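## Task

Place the nine-volt battery inside the drawer labelled M of the chest, and leave every other object on the table. Drawers have no end stops and can be pulled right out. Dropping the battery into the drawer from just above its rim is allowed. All drawers must be closed at the end. The chest may move a few centimetres or rotate a little but must stay upright. Nothing may count as done if it stays in place only because the robot is holding it.

## Robot and tools

Robot: one six-joint arm with a two-finger parallel gripper. Joints from base outward and their ranges in rad: waist -3.491 to 3.491, shoulder -3.140 to 3.140, elbow -1.187 to 4.328, forearm roll -3.316 to 3.316, wrist pitch -3.140 to 3.140, wrist roll -3.927 to 3.927. The base may sit tilted on a mount; the mount counts as arm for the clearance check.

Frame: the scene frame has its origin on the table top under the arm base, +z up, +y to the left when facing along +x. Positions are metres; orientation is a quaternion written w first (qw, qx, qy, qz). The reported hand position gets less accurate the farther the arm reaches. In gripper axes, fingers point along +z and close along x. end_effector_position is the point midway between the pads; fingertips extend 17.5 mm past it. A flat block protrudes about 9 cm toward the gripper's -y side and rotates with it, so watch it near the chest.

A row is always 10 numbers: x, y, z, qw, qx, qy, qz, position, force_limit, speed. The first seven are an absolute target pose for the gripper point in the scene frame, not an offset. The last three are gripper settings, each in -1 to 1. position: +1 fully open (50 mm gap), about -0.65 pads touching, -1 to grip (close until stopped). force_limit: about 20 N per pad at -1, 102 N at 0, 185 N at +1 (actual grip may exceed it by about 17 %). speed: pad gap rate 20 mm/s at -1, 85 at 0, 150 at +1. Repeat the wanted quaternion in every row; the reported one may have drifted.

Tools:
- execute_actions {"actions": [...], "pictures": bool}. An empty list just returns the state. One action {"rows": [[10 numbers], ...], "steps": n} gives up to 15 rows and up to 15 steps of 1/30 s each (default 15); each row lasts one step and the final row repeats to fill the steps. One wait {"steps": n} (up to 300) sends nothing and counts from the previous result. A call is rejected, sending nothing, if any target lies more than 0.6 m from the last reported position along any gripper axis.
- move {"target": [one row], "speed": m/s 0.002 to 0.5, default 0.25}: straight path to that absolute pose, lasting 0.5 to 10 s (cut off at 10 s); rotation rate is capped at twice speed in rad/s. Finger settings are applied at the start. It does not avoid obstacles and the hand can lag, wander or overshoot speed, especially with the arm stretched. Its result adds a move: line (done, off_target, moving, held, fault) plus limits (paced = pose clipped; held = some steps blocked, after which the arm may surge) and the distance from target.
- wait {"seconds": 0 to 10}: lets the simulation run with no new command.
- zoom_image {"camera": "cam_low" or "cam_wrist", "region": [x0, y0, x1, y1]} in pixels from the top-left, at most 504 by 504.
- finished_scene {"scene": 1 or 2}: ends that scene for good and grades it; the next scene's goal arrives in its result.

Motion: each control step, the commanded pose is limited to 70 mm and 16 degrees from the measured pose, then solved by damped inverse kinematics with position favoured over orientation. After an action ends, the arm only continues to the last clipped pose, so read the reported pose and send the remainder. The elbow never locks fully straight. A pure rotation pivots about the gripper point, 25 mm off the last joint axis toward -y. The line Hand target shows where the controller is heading; pose unreachable and HELD mean the clearance check altered or blocked what was sent.

Gripping: send -1 and keep sending it, then confirm object_status is 2. Codes: 0 moving, 1 blocked while opening, 2 blocked while closing (holding), 3 reached command or pads met (usually nothing held). Any new position value resets the code to 0 briefly. New force or speed only takes effect after a position change of at least 0.01; to soften a grip, open first. Grips re-close automatically if force drops, except at force_limit -1, where status stays 2 even if the object slipped out. Gripping something fixed off-centre weakens over time. Opening width is about (250 - position_measured) x 0.202 mm. Something may occasionally tug the held object.

Avoid faults and damage: a joint torque at its limit (waist, shoulder, elbow 140 N m; forearm roll, wrist pitch, wrist roll 35.2 N m, held weight included) or 150 N of external force anywhere stops the arm for 10 s, drops the rest of the call and lets it yield. The arm is stiff: aim only slightly past a firm contact and approach slowly, since speed and overshoot raise the force. Motor heat builds while holding loads; a MOTOR HOT line precedes a braking over-temperature stop. Never knock objects off the table, and avoid drops from height, slams and hard pushes. When pulling or pushing drawers, remember they come fully out and the chest should stay upright.

Cameras: cam_low (504x504, fixed, pinhole with radial distortion) and cam_wrist (616x616 fisheye on the hand). Calibration lines give K, distortion and T_world_to_cam; real poses can differ by a couple of degrees and millimetres.

Each tool is called by a JSON object that holds its "api" and its "payload", one argument or row to a line.

## Session

{"api": "execute_actions", "payload": {
  "actions": []
}}

Scene clock: 0.00 s of 7200.00 s.
end_effector_position=(+0.5392, +0.0623, +0.3643) position_measured=3 object_status=3 end_effector_quat_wxyz=(+0.623, +0.355, +0.639, +0.277)
Joint positions: [-0.169 -0.323 -1.015  2.959 -0.644 -2.279]
Joint velocities: [-0.002  0.    -0.    -0.     0.001 -0.   ]
Hand target: +0.539, +0.062, +0.364; +0.623, +0.355, +0.639, +0.277

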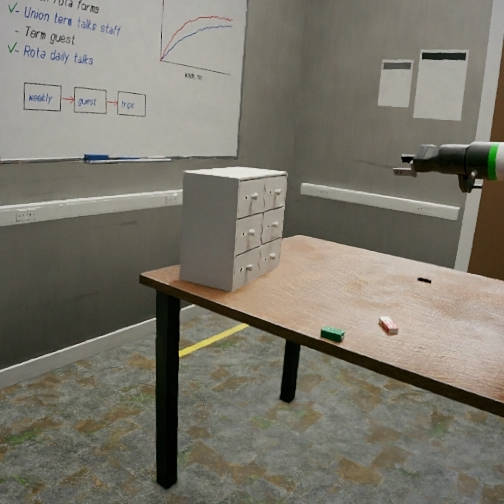

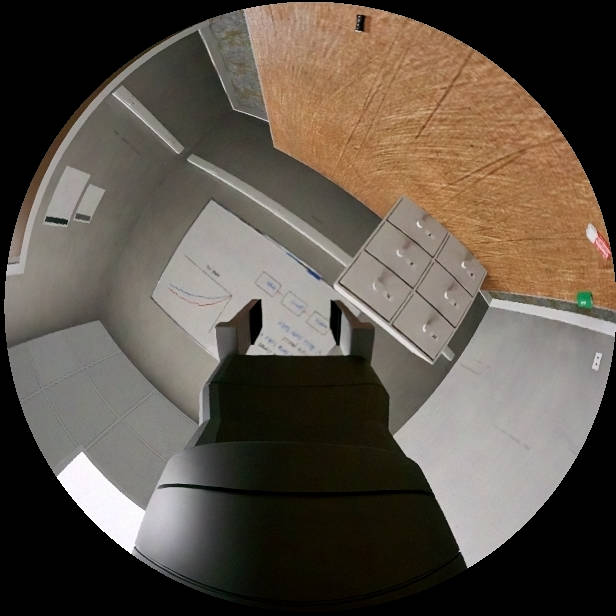

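{"api": "zoom_image", "payload": {
  "camera": "cam_wrist",
  "region": [320, 180, 500, 370]
}}

{"api": "zoom_image", "payload": {
  "camera": "cam_low",
  "region": [170, 160, 450, 350]
}}

Region (320, 180, 500, 370) of cam_wrist's 616x616 image, scaled by 2.653, with more detail than that image has; it fills the left 477 columns of this view, and the rest is white.

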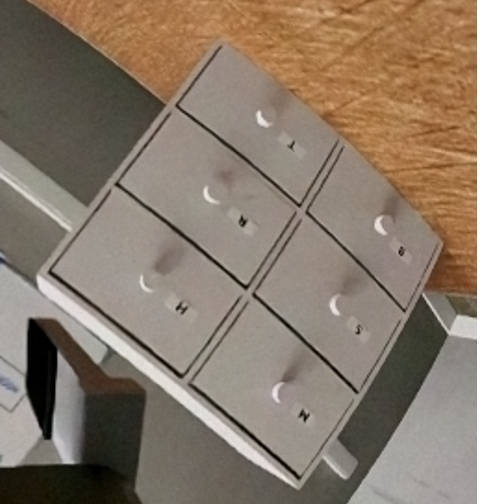

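Region (170, 160, 450, 350) of cam_low's 504x504 image, scaled by 1.800, with more detail than that image has; it fills the top 342 rows of this view, and the rest is white.

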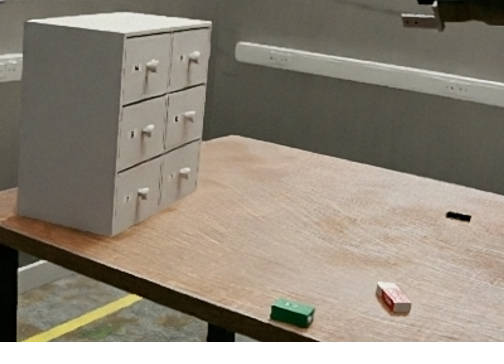

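{"api": "move", "payload": {
  "target": [0.72,0.19,0.265,0.5534,-0.5534,0.4402,-0.4402,1,0,0]
}}

Scene clock: 28.10 s of 7200.00 s.
end_effector_position=(+0.7198, +0.1905, +0.2644) position_measured=3 object_status=3 end_effector_quat_wxyz=(+0.546, -0.544, +0.452, -0.450)
Joint positions: [-0.151  0.542 -0.52   3.318 -1.061 -0.011]
Joint velocities: [ 0.    -0.001  0.001 -0.     0.003  0.009]
Hand target: +0.720, +0.191, +0.265; +0.545, -0.544, +0.452, -0.450
Off the commanded pose: 0.001 m, 2 deg.
joint sent to its limit — the command would take joint 4 (forearm roll) past its upper limit, so that joint was sent only as far as its limit.
After step 90, 19.63 s passed at rest.
move: done
camera_calibration (this result's frames):
cam_wrist: T_world_to_cam=[[0.152274, -0.988333, 0.00317185, 0.074146], [-0.227255, -0.0381364, -0.973088, 0.437163], [0.961856, 0.147455, -0.230411, -0.515782], [0, 0, 0, 1]] pos_world=[0.584165, 0.166008, 0.306321]

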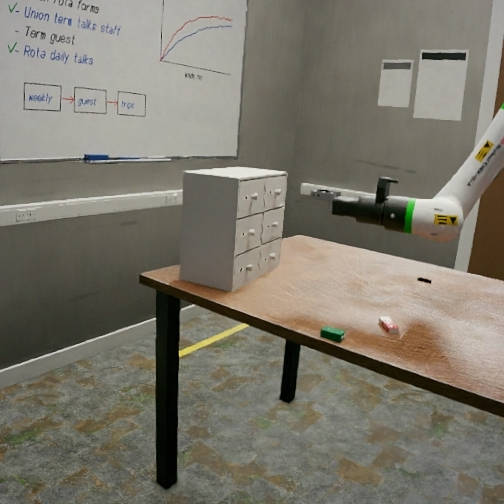

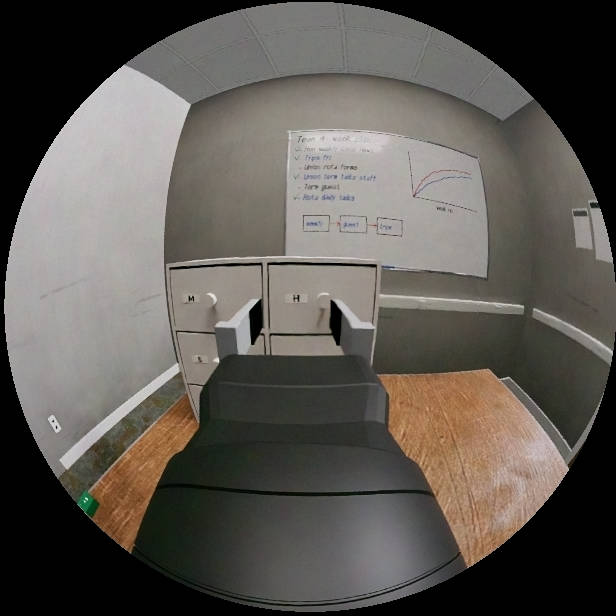

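{"api": "move", "payload": {
  "target": [0.71,0.315,0.26,0.54,-0.54,0.457,-0.457,1,0,0]
}}

Scene clock: 38.00 s of 7200.00 s.
end_effector_position=(+0.7101, +0.3150, +0.2601) position_measured=3 object_status=3 end_effector_quat_wxyz=(+0.540, -0.540, +0.457, -0.457)
Joint positions: [ 0.157  0.646 -0.48   2.947 -1.127  0.161]
Joint velocities: [ 0.005  0.002  0.002 -0.006 -0.001  0.002]
Hand target: +0.710, +0.315, +0.260; +0.540, -0.539, +0.457, -0.457
Off the commanded pose: 0.000 m, 0 deg.
After step 90, 5.83 s passed at rest.
move: done
camera_calibration (this result's frames):
cam_wrist: T_world_to_cam=[[0.130737, -0.991396, 0.0064849, 0.21404], [-0.227615, -0.036381, -0.973071, 0.435257], [0.964935, 0.125741, -0.230413, -0.521198], [0, 0, 0, 1]] pos_world=[0.57401, 0.293569, 0.302058]

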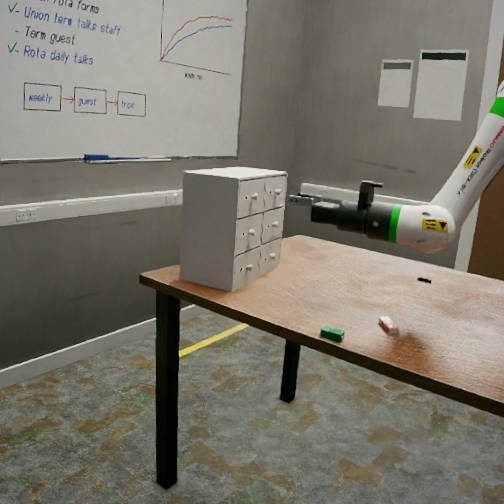

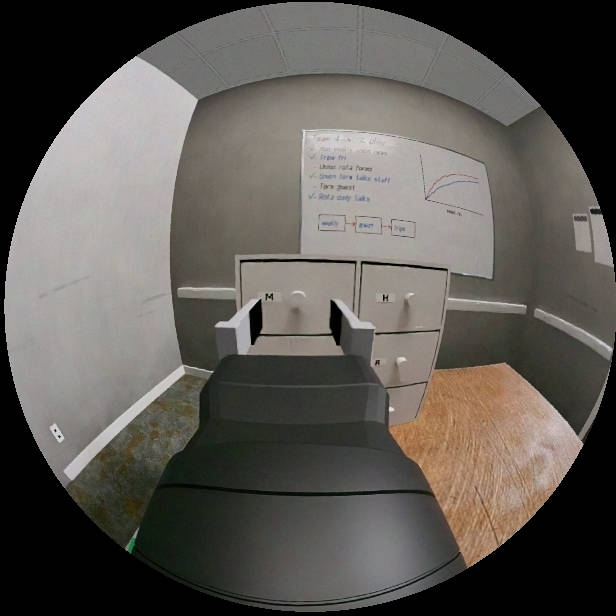

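{"api": "move", "payload": {
  "target": [0.789,0.328,0.252,0.54,-0.54,0.457,-0.457,1,0,0],
  "speed": 0.1
}}

Scene clock: 42.73 s of 7200.00 s.
end_effector_position=(+0.7889, +0.3278, +0.2520) position_measured=3 object_status=3 end_effector_quat_wxyz=(+0.540, -0.540, +0.457, -0.457)
Joint positions: [ 0.127  0.766 -0.251  2.97  -1.017  0.168]
Joint velocities: [0.    0.002 0.005 0.    0.001 0.002]
Hand target: +0.789, +0.328, +0.252; +0.540, -0.540, +0.457, -0.457
Off the commanded pose: 0.000 m, 0 deg.
After step 90, 0.50 s passed at rest.
move: done
camera_calibration (this result's frames):
cam_wrist: T_world_to_cam=[[0.130992, -0.991359, 0.00702541, 0.216141], [-0.227702, -0.0369826, -0.973028, 0.446012], [0.96488, 0.125859, -0.230578, -0.600575], [0, 0, 0, 1]] pos_world=[0.652728, 0.306356, 0.293984]

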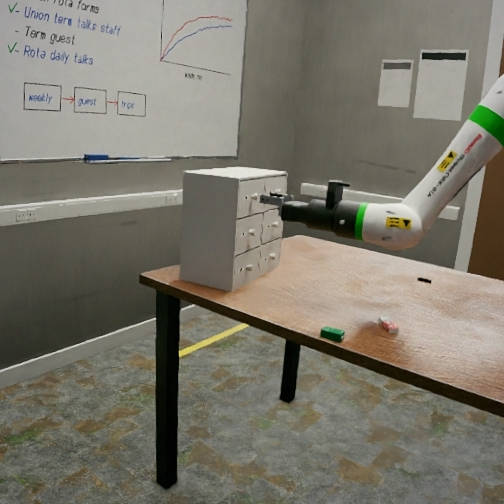

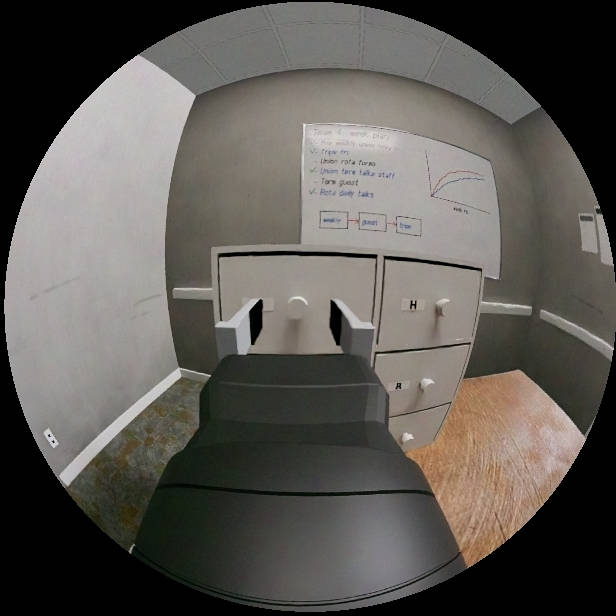

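{"api": "move", "payload": {
  "target": [0.8335,0.335,0.25,0.54,-0.54,0.457,-0.457,1,0,0],
  "speed": 0.05
}}

{"api": "move", "payload": {
  "target": [0.8335,0.335,0.25,0.54,-0.54,0.457,-0.457,-1,-0.3,0]
}}

Scene clock: 48.57 s of 7200.00 s.
end_effector_position=(+0.8334, +0.3349, +0.2500) position_measured=3 object_status=3 end_effector_quat_wxyz=(+0.540, -0.540, +0.457, -0.457)
Joint positions: [ 0.115  0.833 -0.113  2.977 -0.946  0.174]
Joint velocities: [-0.002  0.002  0.004 -0.     0.001 -0.001]
Hand target: +0.833, +0.335, +0.250; +0.540, -0.540, +0.457, -0.457
Off the commanded pose: 0.000 m, 0 deg.
After step 90, 1.57 s passed at rest.
move: done
camera_calibration (this result's frames):
cam_wrist: T_world_to_cam=[[0.131032, -0.991354, 0.00695193, 0.21735], [-0.227717, -0.0369218, -0.973027, 0.454462], [0.964871, 0.125915, -0.230586, -0.644905], [0, 0, 0, 1]] pos_world=[0.697259, 0.313453, 0.291987]

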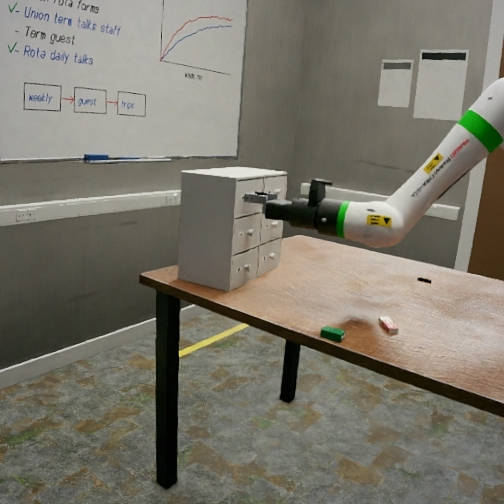

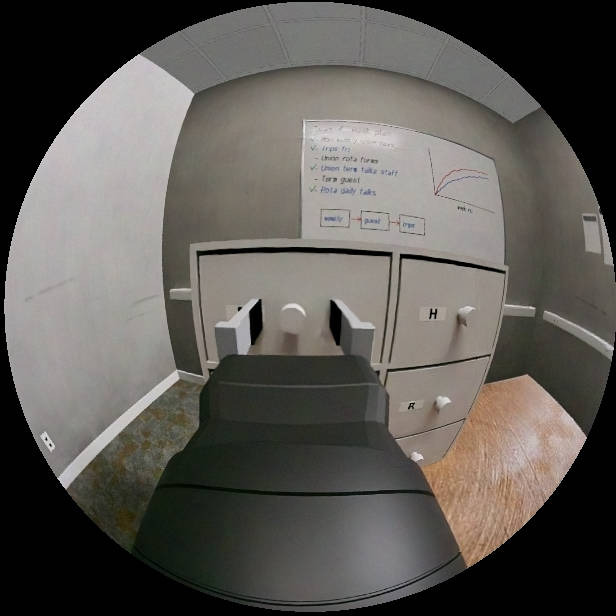

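Scene clock: 49.27 s of 7200.00 s.
end_effector_position=(+0.8335, +0.3349, +0.2500) position_measured=178 object_status=2 end_effector_quat_wxyz=(+0.540, -0.540, +0.457, -0.457)
Joint positions: [ 0.115  0.834 -0.112  2.977 -0.946  0.174]
Joint velocities: [-0.    -0.     0.    -0.    -0.001 -0.   ]
Hand target: +0.834, +0.335, +0.250; +0.540, -0.540, +0.457, -0.457
Off the commanded pose: 0.000 m, 0 deg.
move: done
camera_calibration (this result's frames):
cam_wrist: T_world_to_cam=[[0.131098, -0.991345, 0.00697759, 0.217315], [-0.22772, -0.0369629, -0.973025, 0.454492], [0.964861, 0.125973, -0.230595, -0.645059], [0, 0, 0, 1]] pos_world=[0.697399, 0.313494, 0.291968]

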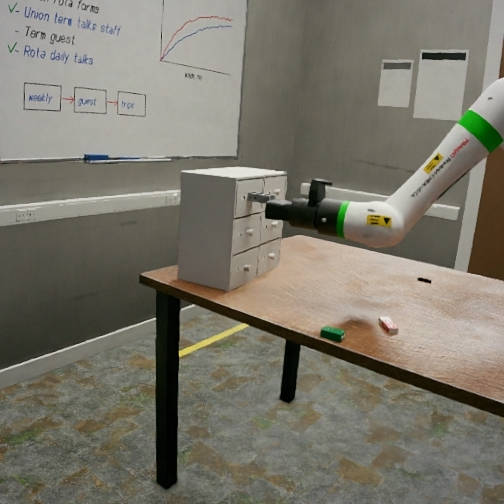

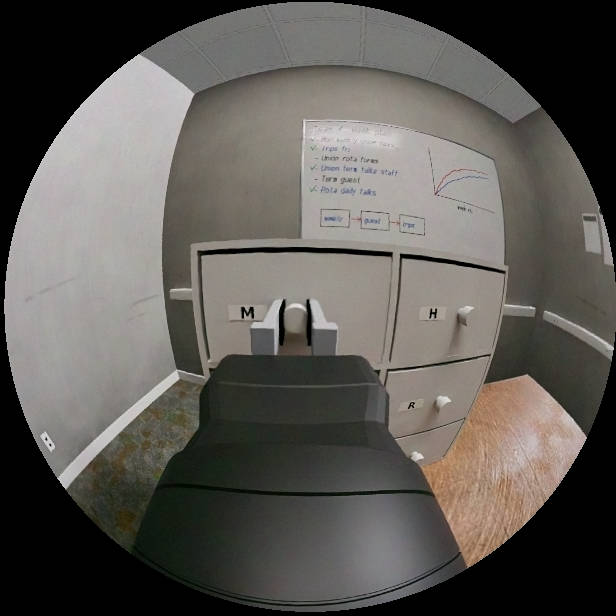

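{"api": "move", "payload": {
  "target": [0.7445,0.3205,0.25,0.54,-0.54,0.457,-0.457,-1,-0.3,0],
  "speed": 0.06
}}

Scene clock: 53.27 s of 7200.00 s.
end_effector_position=(+0.7446, +0.3208, +0.2500) position_measured=178 object_status=2 end_effector_quat_wxyz=(+0.540, -0.540, +0.457, -0.457)
Joint positions: [ 0.142  0.711 -0.38   2.961 -1.091  0.16 ]
Joint velocities: [-0.001 -0.002 -0.003 -0.001 -0.003  0.   ]
Hand target: +0.745, +0.321, +0.250; +0.540, -0.540, +0.457, -0.457
Off the commanded pose: 0.000 m, 0 deg.
move: done
camera_calibration (this result's frames):
cam_wrist: T_world_to_cam=[[0.131272, -0.991324, 0.00660516, 0.214896], [-0.227739, -0.0366407, -0.973033, 0.4337], [0.964833, 0.126228, -0.230573, -0.557556], [0, 0, 0, 1]] pos_world=[0.608509, 0.299302, 0.292027]

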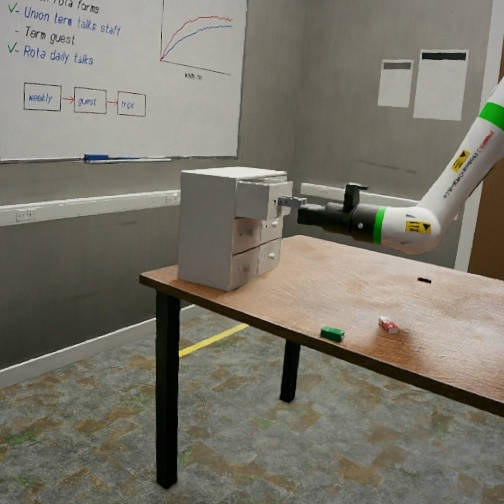

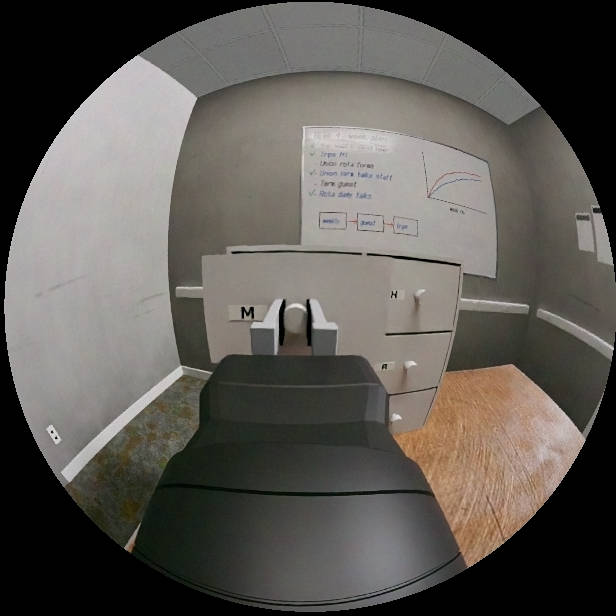

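{"api": "move", "payload": {
  "target": [0.7445,0.3205,0.25,0.54,-0.54,0.457,-0.457,1,-0.3,0]
}}

{"api": "move", "payload": {
  "target": [0.68,0.31,0.25,0.54,-0.54,0.457,-0.457,1,-0.3,0],
  "speed": 0.1
}}

{"api": "move", "payload": {
  "target": [0.45,0.35,0.25,0,0.707,-0.707,0,1,-0.3,0]
}}

Scene clock: 60.87 s of 7200.00 s.
end_effector_position=(+0.7445, +0.3205, +0.2500) position_measured=3 object_status=3 end_effector_quat_wxyz=(+0.540, -0.540, +0.457, -0.457)
Joint positions: [ 0.141  0.711 -0.38   2.961 -1.091  0.16 ]
Joint velocities: [-0.    -0.     0.001  0.002  0.001  0.001]
Hand target: +0.744, +0.321, +0.250; +0.540, -0.540, +0.457, -0.457
Off the commanded pose: 0.000 m, 0 deg.
After step 90, 3.90 s passed at rest.
move: done
camera_calibration (this result's frames):
cam_wrist: T_world_to_cam=[[0.130934, -0.991369, 0.00663417, 0.214866], [-0.227787, -0.0365962, -0.973023, 0.433665], [0.964867, 0.125891, -0.230613, -0.557334], [0, 0, 0, 1]] pos_world=[0.608404, 0.299045, 0.292012]

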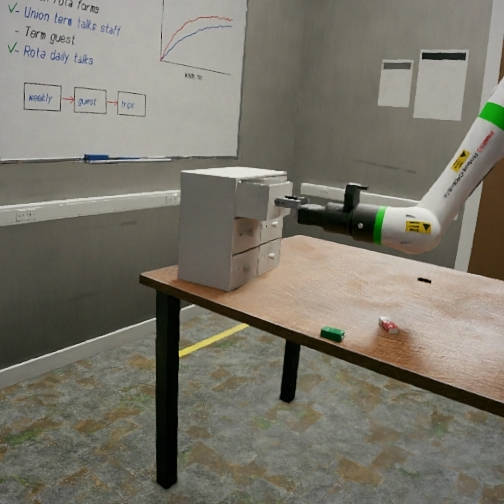

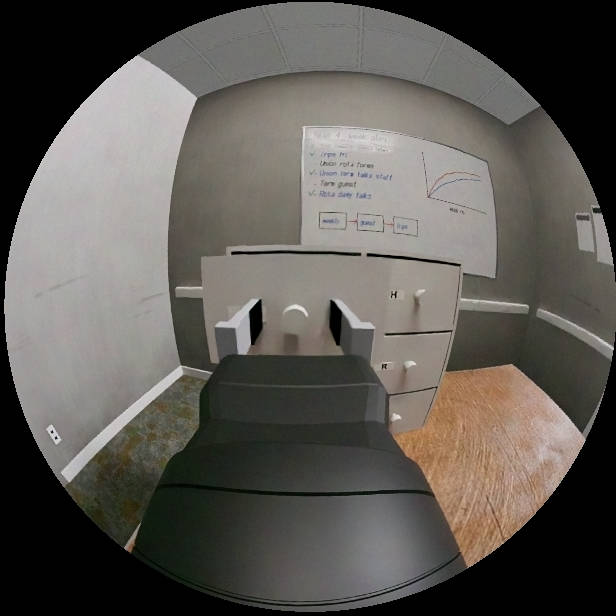

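Scene clock: 61.93 s of 7200.00 s.
end_effector_position=(+0.6801, +0.3102, +0.2500) position_measured=3 object_status=3 end_effector_quat_wxyz=(+0.540, -0.540, +0.457, -0.457)
Joint positions: [ 0.168  0.634 -0.558  2.941 -1.193  0.151]
Joint velocities: [ 0.    -0.001 -0.004 -0.001 -0.001  0.001]
Hand target: +0.680, +0.310, +0.250; +0.540, -0.540, +0.457, -0.457
Off the commanded pose: 0.000 m, 0 deg.
move: done
camera_calibration (this result's frames):
cam_wrist: T_world_to_cam=[[0.131206, -0.991333, 0.00665817, 0.212922], [-0.227741, -0.0366774, -0.973031, 0.418625], [0.964842, 0.126151, -0.230579, -0.493974], [0, 0, 0, 1]] pos_world=[0.544008, 0.288746, 0.292017]

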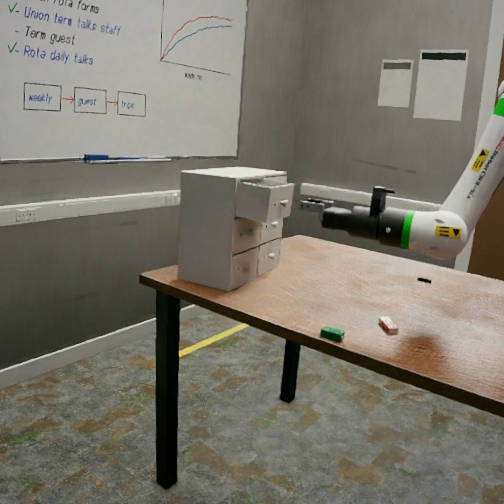

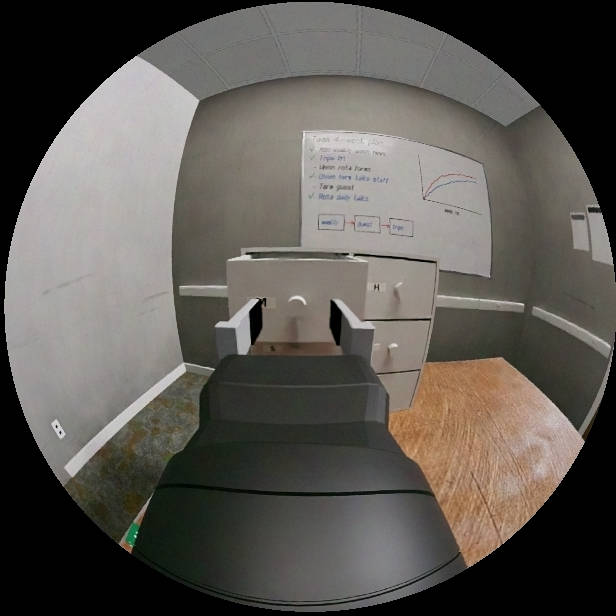

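Scene clock: 65.67 s of 7200.00 s.
end_effector_position=(+0.4500, +0.3494, +0.2492) position_measured=3 object_status=3 end_effector_quat_wxyz=(+0.003, +0.706, -0.708, +0.000)
Joint positions: [ 0.787  0.352  0.102  0.05  -1.387  2.157]
Joint velocities: [-0.003  0.006  0.008 -0.003 -0.008  0.002]
Hand target: +0.450, +0.349, +0.249; +0.003, +0.706, -0.708, +0.000
Off the commanded pose: 0.001 m, 0 deg.
move: done; limits=paced
camera_calibration (this result's frames):
cam_wrist: T_world_to_cam=[[0.00449697, -0.999212, 0.0394451, 0.333592], [-0.972163, 0.0048722, 0.234253, 0.386496], [-0.234261, -0.0394005, -0.971375, 0.504963], [0, 0, 0, 1]] pos_world=[0.49253, 0.351342, 0.386812]

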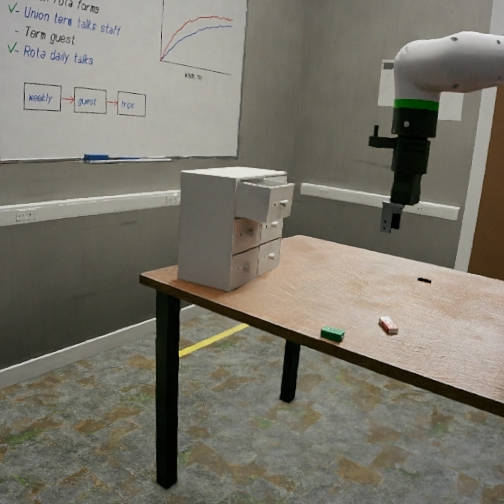

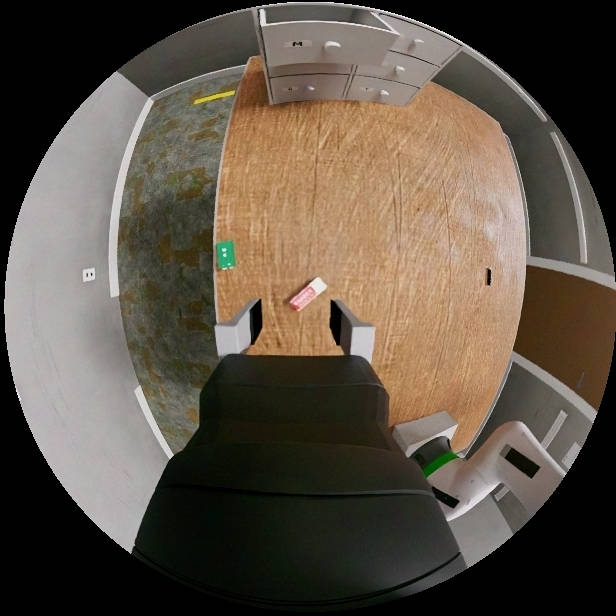

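{"api": "move", "payload": {
  "target": [0.494,0.477,0.09,0,0.707,-0.707,0,1,-0.3,0]
}}

Scene clock: 70.63 s of 7200.00 s.
end_effector_position=(+0.4942, +0.4770, +0.0900) position_measured=3 object_status=3 end_effector_quat_wxyz=(-0.000, +0.707, -0.707, +0.000)
Joint positions: [ 0.828  0.761  0.312  0.051 -1.185  2.11 ]
Joint velocities: [-0.001  0.005  0.006 -0.    -0.002  0.   ]
Hand target: +0.494, +0.477, +0.090; -0.000, +0.707, -0.707, +0.000
Off the commanded pose: 0.000 m, 0 deg.
After step 90, 0.57 s passed at rest.
move: done
camera_calibration (this result's frames):
cam_wrist: T_world_to_cam=[[0.00717134, -0.999377, 0.0345627, 0.466315], [-0.973127, 0.000980705, 0.230269, 0.468855], [-0.230159, -0.0352852, -0.972513, 0.361807], [0, 0, 0, 1]] pos_world=[0.536185, 0.478331, 0.227783]

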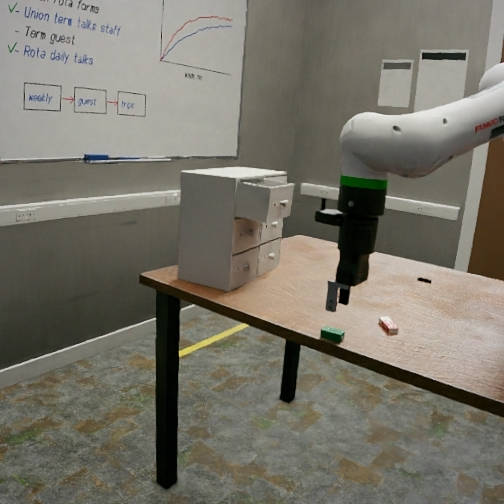

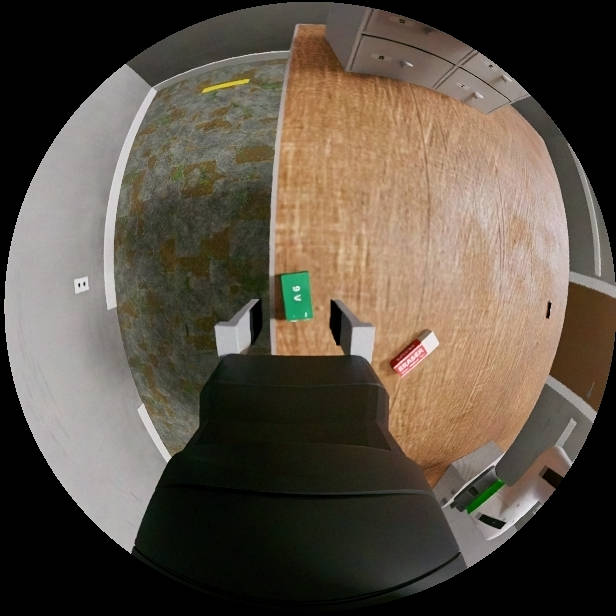

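{"api": "move", "payload": {
  "target": [0.495,0.477,0.023,0,0.707,-0.707,0,1,-0.3,0],
  "speed": 0.08
}}

{"api": "move", "payload": {
  "target": [0.495,0.477,0.023,0,0.707,-0.707,0,-1,-0.3,0]
}}

{"api": "move", "payload": {
  "target": [0.55,0.42,0.38,0,0.707,-0.707,0,-1,-0.3,0]
}}

Scene clock: 75.50 s of 7200.00 s.
end_effector_position=(+0.4950, +0.4771, +0.0231) position_measured=3 object_status=3 end_effector_quat_wxyz=(-0.000, +0.707, -0.707, -0.000)
Joint positions: [ 0.822  0.835  0.267  0.054 -1.065  2.108]
Joint velocities: [-0.001  0.002  0.     0.     0.002 -0.   ]
Hand target: +0.495, +0.477, +0.023; +0.000, +0.707, -0.707, -0.000
Off the commanded pose: 0.000 m, 0 deg.
After step 90, 0.63 s passed at rest.
move: done
camera_calibration (this result's frames):
cam_wrist: T_world_to_cam=[[0.00701517, -0.999378, 0.0345626, 0.468809], [-0.973018, 0.00114934, 0.230727, 0.484846], [-0.230623, -0.0352486, -0.972405, 0.297152], [0, 0, 0, 1]] pos_world=[0.537005, 0.478435, 0.160882]

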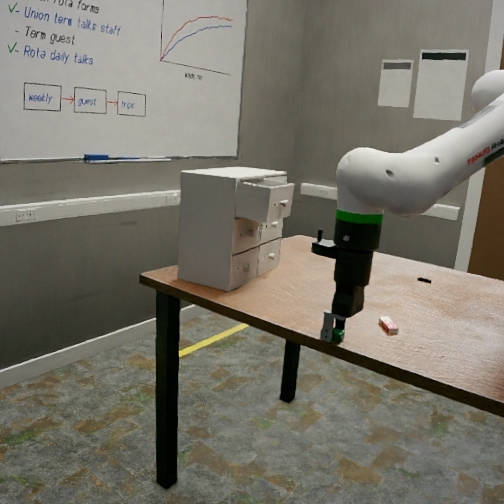

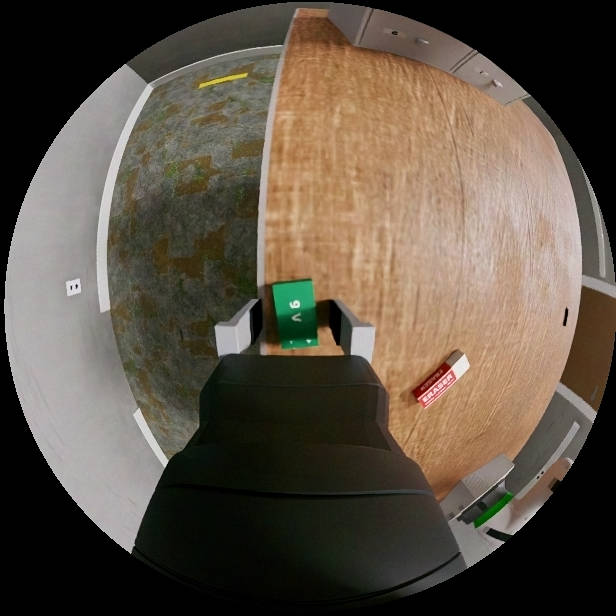

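Scene clock: 76.20 s of 7200.00 s.
end_effector_position=(+0.4950, +0.4770, +0.0230) position_measured=126 object_status=2 end_effector_quat_wxyz=(+0.000, +0.707, -0.707, +0.000)
Joint positions: [ 0.822  0.836  0.267  0.054 -1.065  2.108]
Joint velocities: [0.001 0.    0.001 0.    0.002 0.002]
Hand target: +0.495, +0.477, +0.023; -0.000, +0.707, -0.707, -0.000
Off the commanded pose: 0.000 m, 0 deg.
move: done
camera_calibration (this result's frames):
cam_wrist: T_world_to_cam=[[0.00684237, -0.999376, 0.0346473, 0.468832], [-0.973026, 0.00133584, 0.23069, 0.484785], [-0.230593, -0.0352912, -0.97241, 0.297049], [0, 0, 0, 1]] pos_world=[0.536998, 0.478375, 0.160775]

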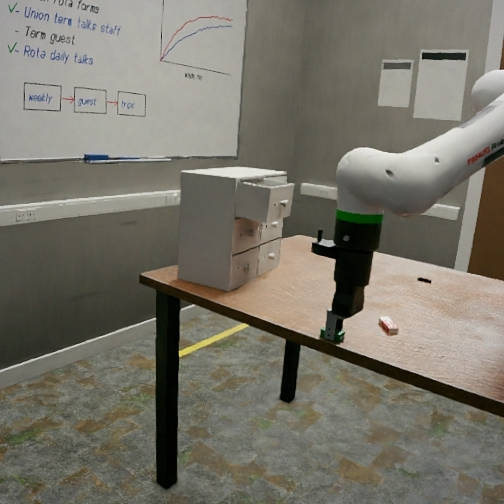

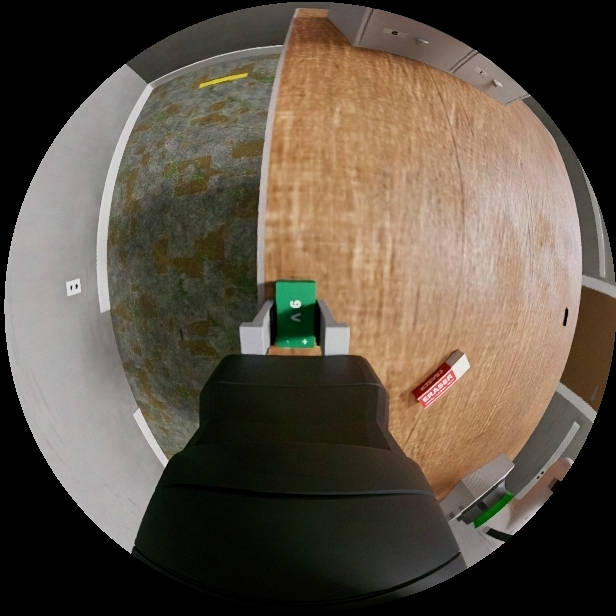

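Scene clock: 78.23 s of 7200.00 s.
end_effector_position=(+0.5496, +0.4194, +0.3799) position_measured=126 object_status=2 end_effector_quat_wxyz=(-0.000, +0.707, -0.708, -0.000)
Joint positions: [ 0.734  0.716  0.936  0.054 -1.848  2.236]
Joint velocities: [-0.001  0.01   0.02  -0.001 -0.013  0.   ]
Hand target: +0.550, +0.419, +0.380; +0.000, +0.707, -0.708, -0.000
Off the commanded pose: 0.001 m, 0 deg.
move: done
camera_calibration (this result's frames):
cam_wrist: T_world_to_cam=[[0.00561209, -0.999389, 0.0344951, 0.399282], [-0.973037, 0.00249655, 0.230636, 0.455149], [-0.230581, -0.0348593, -0.972429, 0.654538], [0, 0, 0, 1]] pos_world=[0.59156, 0.420719, 0.517744]

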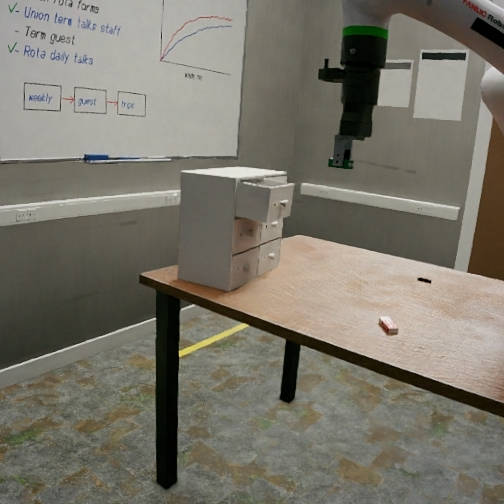

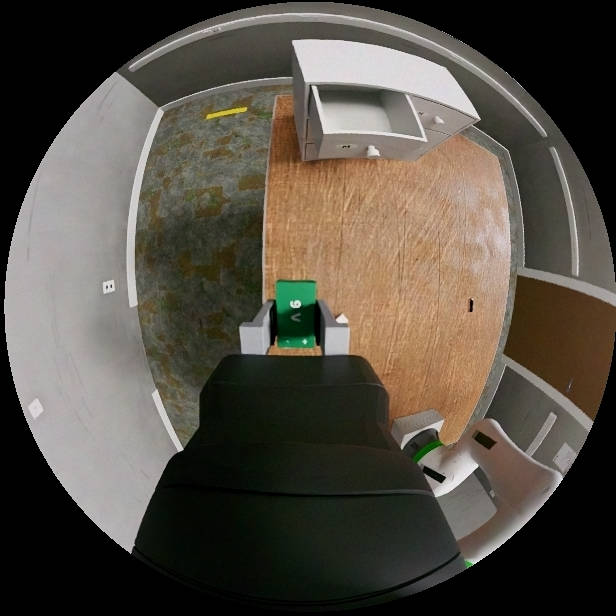

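{"api": "move", "payload": {
  "target": [0.80,0.33,0.345,0.292,-0.705,0.597,-0.247,-1,-0.3,0],
  "speed": 0.2
}}

Scene clock: 89.63 s of 7200.00 s.
end_effector_position=(+0.8001, +0.3299, +0.3449) position_measured=126 object_status=2 end_effector_quat_wxyz=(-0.292, +0.705, -0.597, +0.246)
Joint positions: [ 0.499  0.515  0.12   0.741 -0.624  2.164]
Joint velocities: [-0.001 -0.002 -0.013  0.025  0.012 -0.026]
Hand target: +0.800, +0.330, +0.345; -0.293, +0.705, -0.597, +0.247
Off the commanded pose: 0.000 m, 0 deg.
After step 90, 5.87 s passed at rest.
move: done
camera_calibration (this result's frames):
cam_wrist: T_world_to_cam=[[0.145386, -0.988991, 0.0275493, 0.196757], [-0.840296, -0.13813, -0.524235, 0.907799], [0.522269, 0.0530668, -0.851128, 0.00187993], [0, 0, 0, 1]] pos_world=[0.733233, 0.319886, 0.47208]

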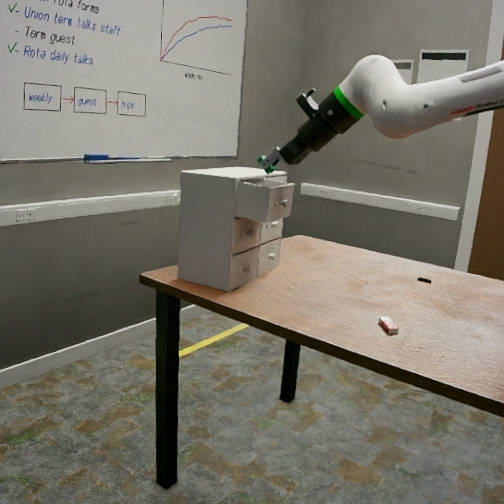

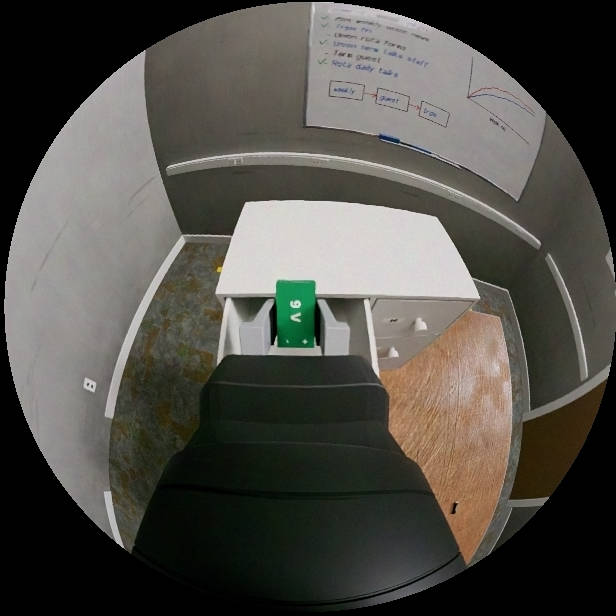

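{"api": "move", "payload": {
  "target": [0.79,0.328,0.325,0.292,-0.705,0.597,-0.247,-1,-0.3,0],
  "speed": 0.05
}}

{"api": "move", "payload": {
  "target": [0.79,0.328,0.325,0.292,-0.705,0.597,-0.247,0.5,-0.3,0]
}}

{"api": "move", "payload": {
  "target": [0.66,0.307,0.34,0.292,-0.705,0.597,-0.247,-1,-0.3,0],
  "speed": 0.15
}}

{"api": "move", "payload": {
  "target": [0.66,0.307,0.25,0.54,-0.54,0.457,-0.457,-1,-0.3,0],
  "speed": 0.15
}}

Scene clock: 94.43 s of 7200.00 s.
end_effector_position=(+0.7901, +0.3281, +0.3252) position_measured=126 object_status=2 end_effector_quat_wxyz=(-0.292, +0.705, -0.597, +0.247)
Joint positions: [ 0.495  0.499  0.037  0.809 -0.574  2.085]
Joint velocities: [-0.001 -0.001 -0.01   0.01   0.004 -0.01 ]
Hand target: +0.790, +0.328, +0.325; -0.292, +0.705, -0.597, +0.247
Off the commanded pose: 0.000 m, 0 deg.
After step 90, 1.00 s passed at rest.
move: done
camera_calibration (this result's frames):
cam_wrist: T_world_to_cam=[[0.145509, -0.988933, 0.0289685, 0.196356], [-0.8399, -0.138949, -0.524653, 0.888888], [0.522872, 0.0520109, -0.850823, -0.00980706], [0, 0, 0, 1]] pos_world=[0.723134, 0.318203, 0.452326]

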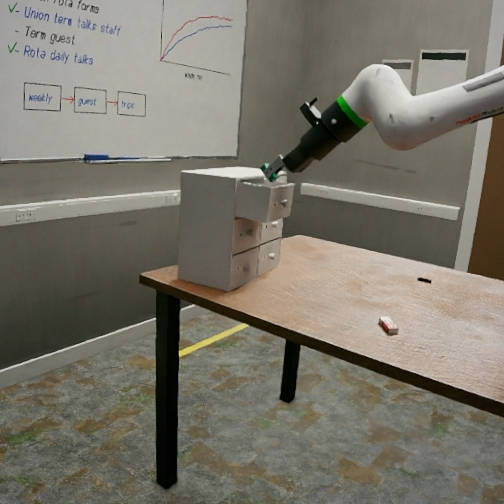

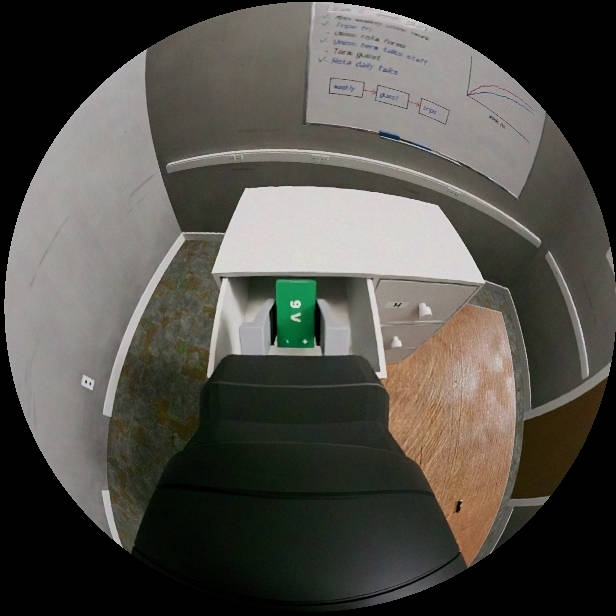

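Scene clock: 95.13 s of 7200.00 s.
end_effector_position=(+0.7900, +0.3280, +0.3250) position_measured=78 object_status=3 end_effector_quat_wxyz=(-0.292, +0.705, -0.597, +0.247)
Joint positions: [ 0.495  0.499  0.037  0.809 -0.574  2.084]
Joint velocities: [-0.    -0.    -0.     0.     0.001 -0.001]
Hand target: +0.790, +0.328, +0.325; -0.292, +0.705, -0.597, +0.247
Off the commanded pose: 0.000 m, 0 deg.
move: done
camera_calibration (this result's frames):
cam_wrist: T_world_to_cam=[[0.145447, -0.988943, 0.0289458, 0.196378], [-0.839939, -0.138887, -0.524607, 0.888688], [0.522827, 0.0519898, -0.850852, -0.00983205], [0, 0, 0, 1]] pos_world=[0.723022, 0.318145, 0.452162]

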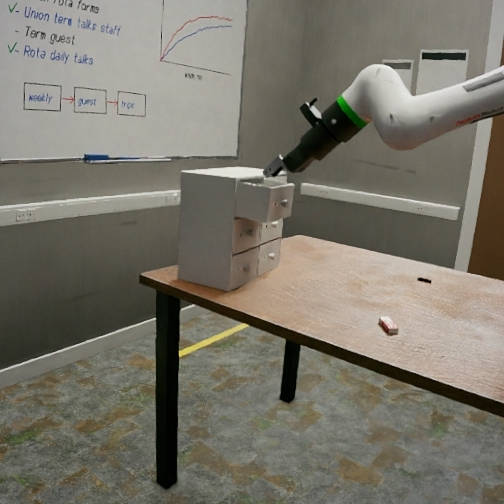

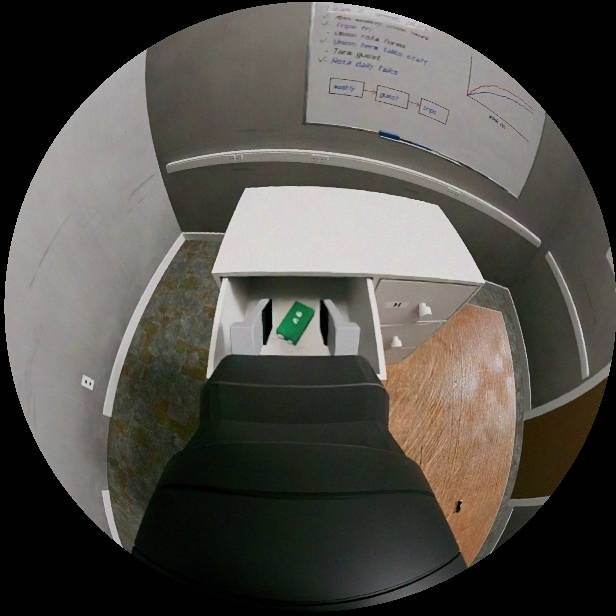

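Scene clock: 96.50 s of 7200.00 s.
end_effector_position=(+0.6603, +0.3074, +0.3403) position_measured=252 object_status=3 end_effector_quat_wxyz=(-0.292, +0.705, -0.597, +0.247)
Joint positions: [ 0.599  0.202 -0.345  0.948 -0.59   1.859]
Joint velocities: [-0.001 -0.004 -0.004  0.003  0.003 -0.004]
Hand target: +0.660, +0.307, +0.340; -0.292, +0.705, -0.597, +0.247
Off the commanded pose: 0.001 m, 0 deg.
move: done
camera_calibration (this result's frames):
cam_wrist: T_world_to_cam=[[0.145349, -0.988958, 0.0289211, 0.194465], [-0.83961, -0.138757, -0.525168, 0.784773], [0.523382, 0.0520501, -0.850507, 0.0715533], [0, 0, 0, 1]] pos_world=[0.593189, 0.297486, 0.46737]

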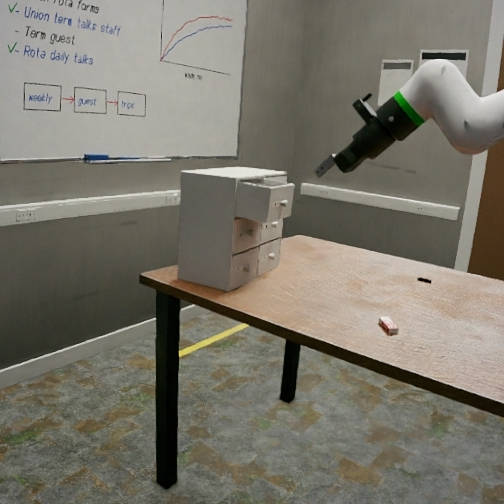

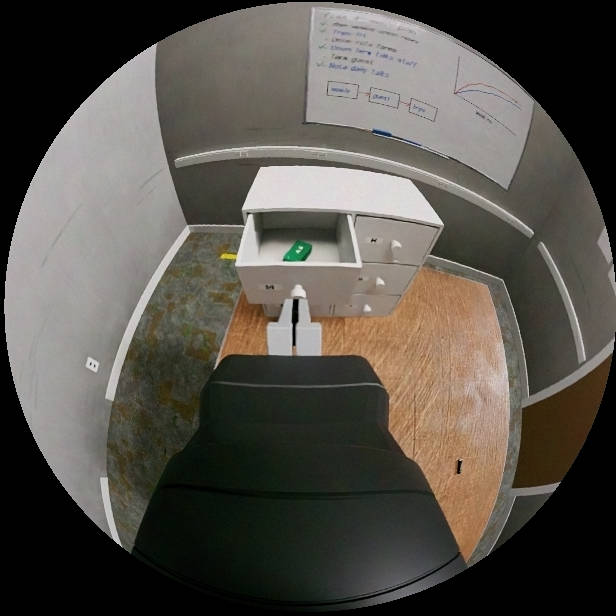

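Scene clock: 99.53 s of 7200.00 s.
end_effector_position=(+0.6596, +0.3080, +0.2508) position_measured=252 object_status=3 end_effector_quat_wxyz=(+0.542, -0.539, +0.456, -0.456)
Joint positions: [ 0.177  0.612 -0.611  2.938 -1.226  0.144]
Joint velocities: [-0.001  0.01   0.004  0.001 -0.015 -0.   ]
Hand target: +0.660, +0.308, +0.251; +0.542, -0.539, +0.456, -0.456
Off the commanded pose: 0.001 m, 0 deg.
move: done
camera_calibration (this result's frames):
cam_wrist: T_world_to_cam=[[0.135039, -0.990833, 0.00365488, 0.211497], [-0.225026, -0.0342604, -0.97375, 0.41228], [0.96495, 0.130672, -0.22759, -0.475959], [0, 0, 0, 1]] pos_world=[0.523489, 0.285878, 0.292361]

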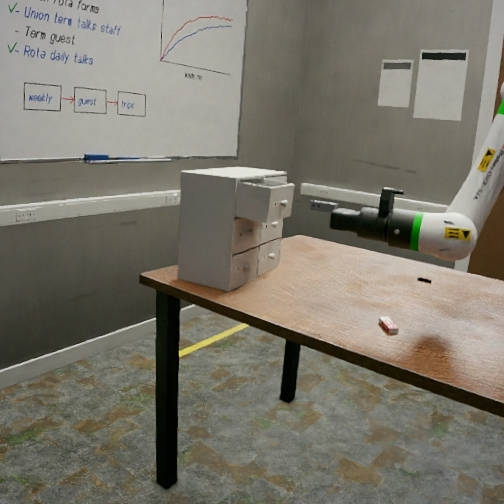

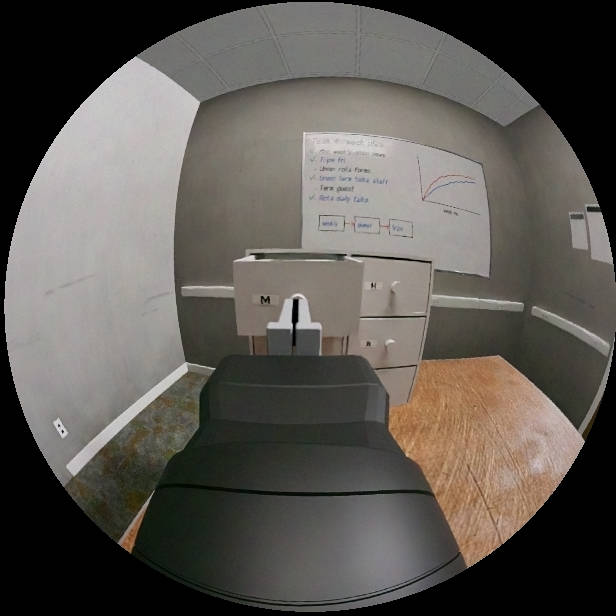

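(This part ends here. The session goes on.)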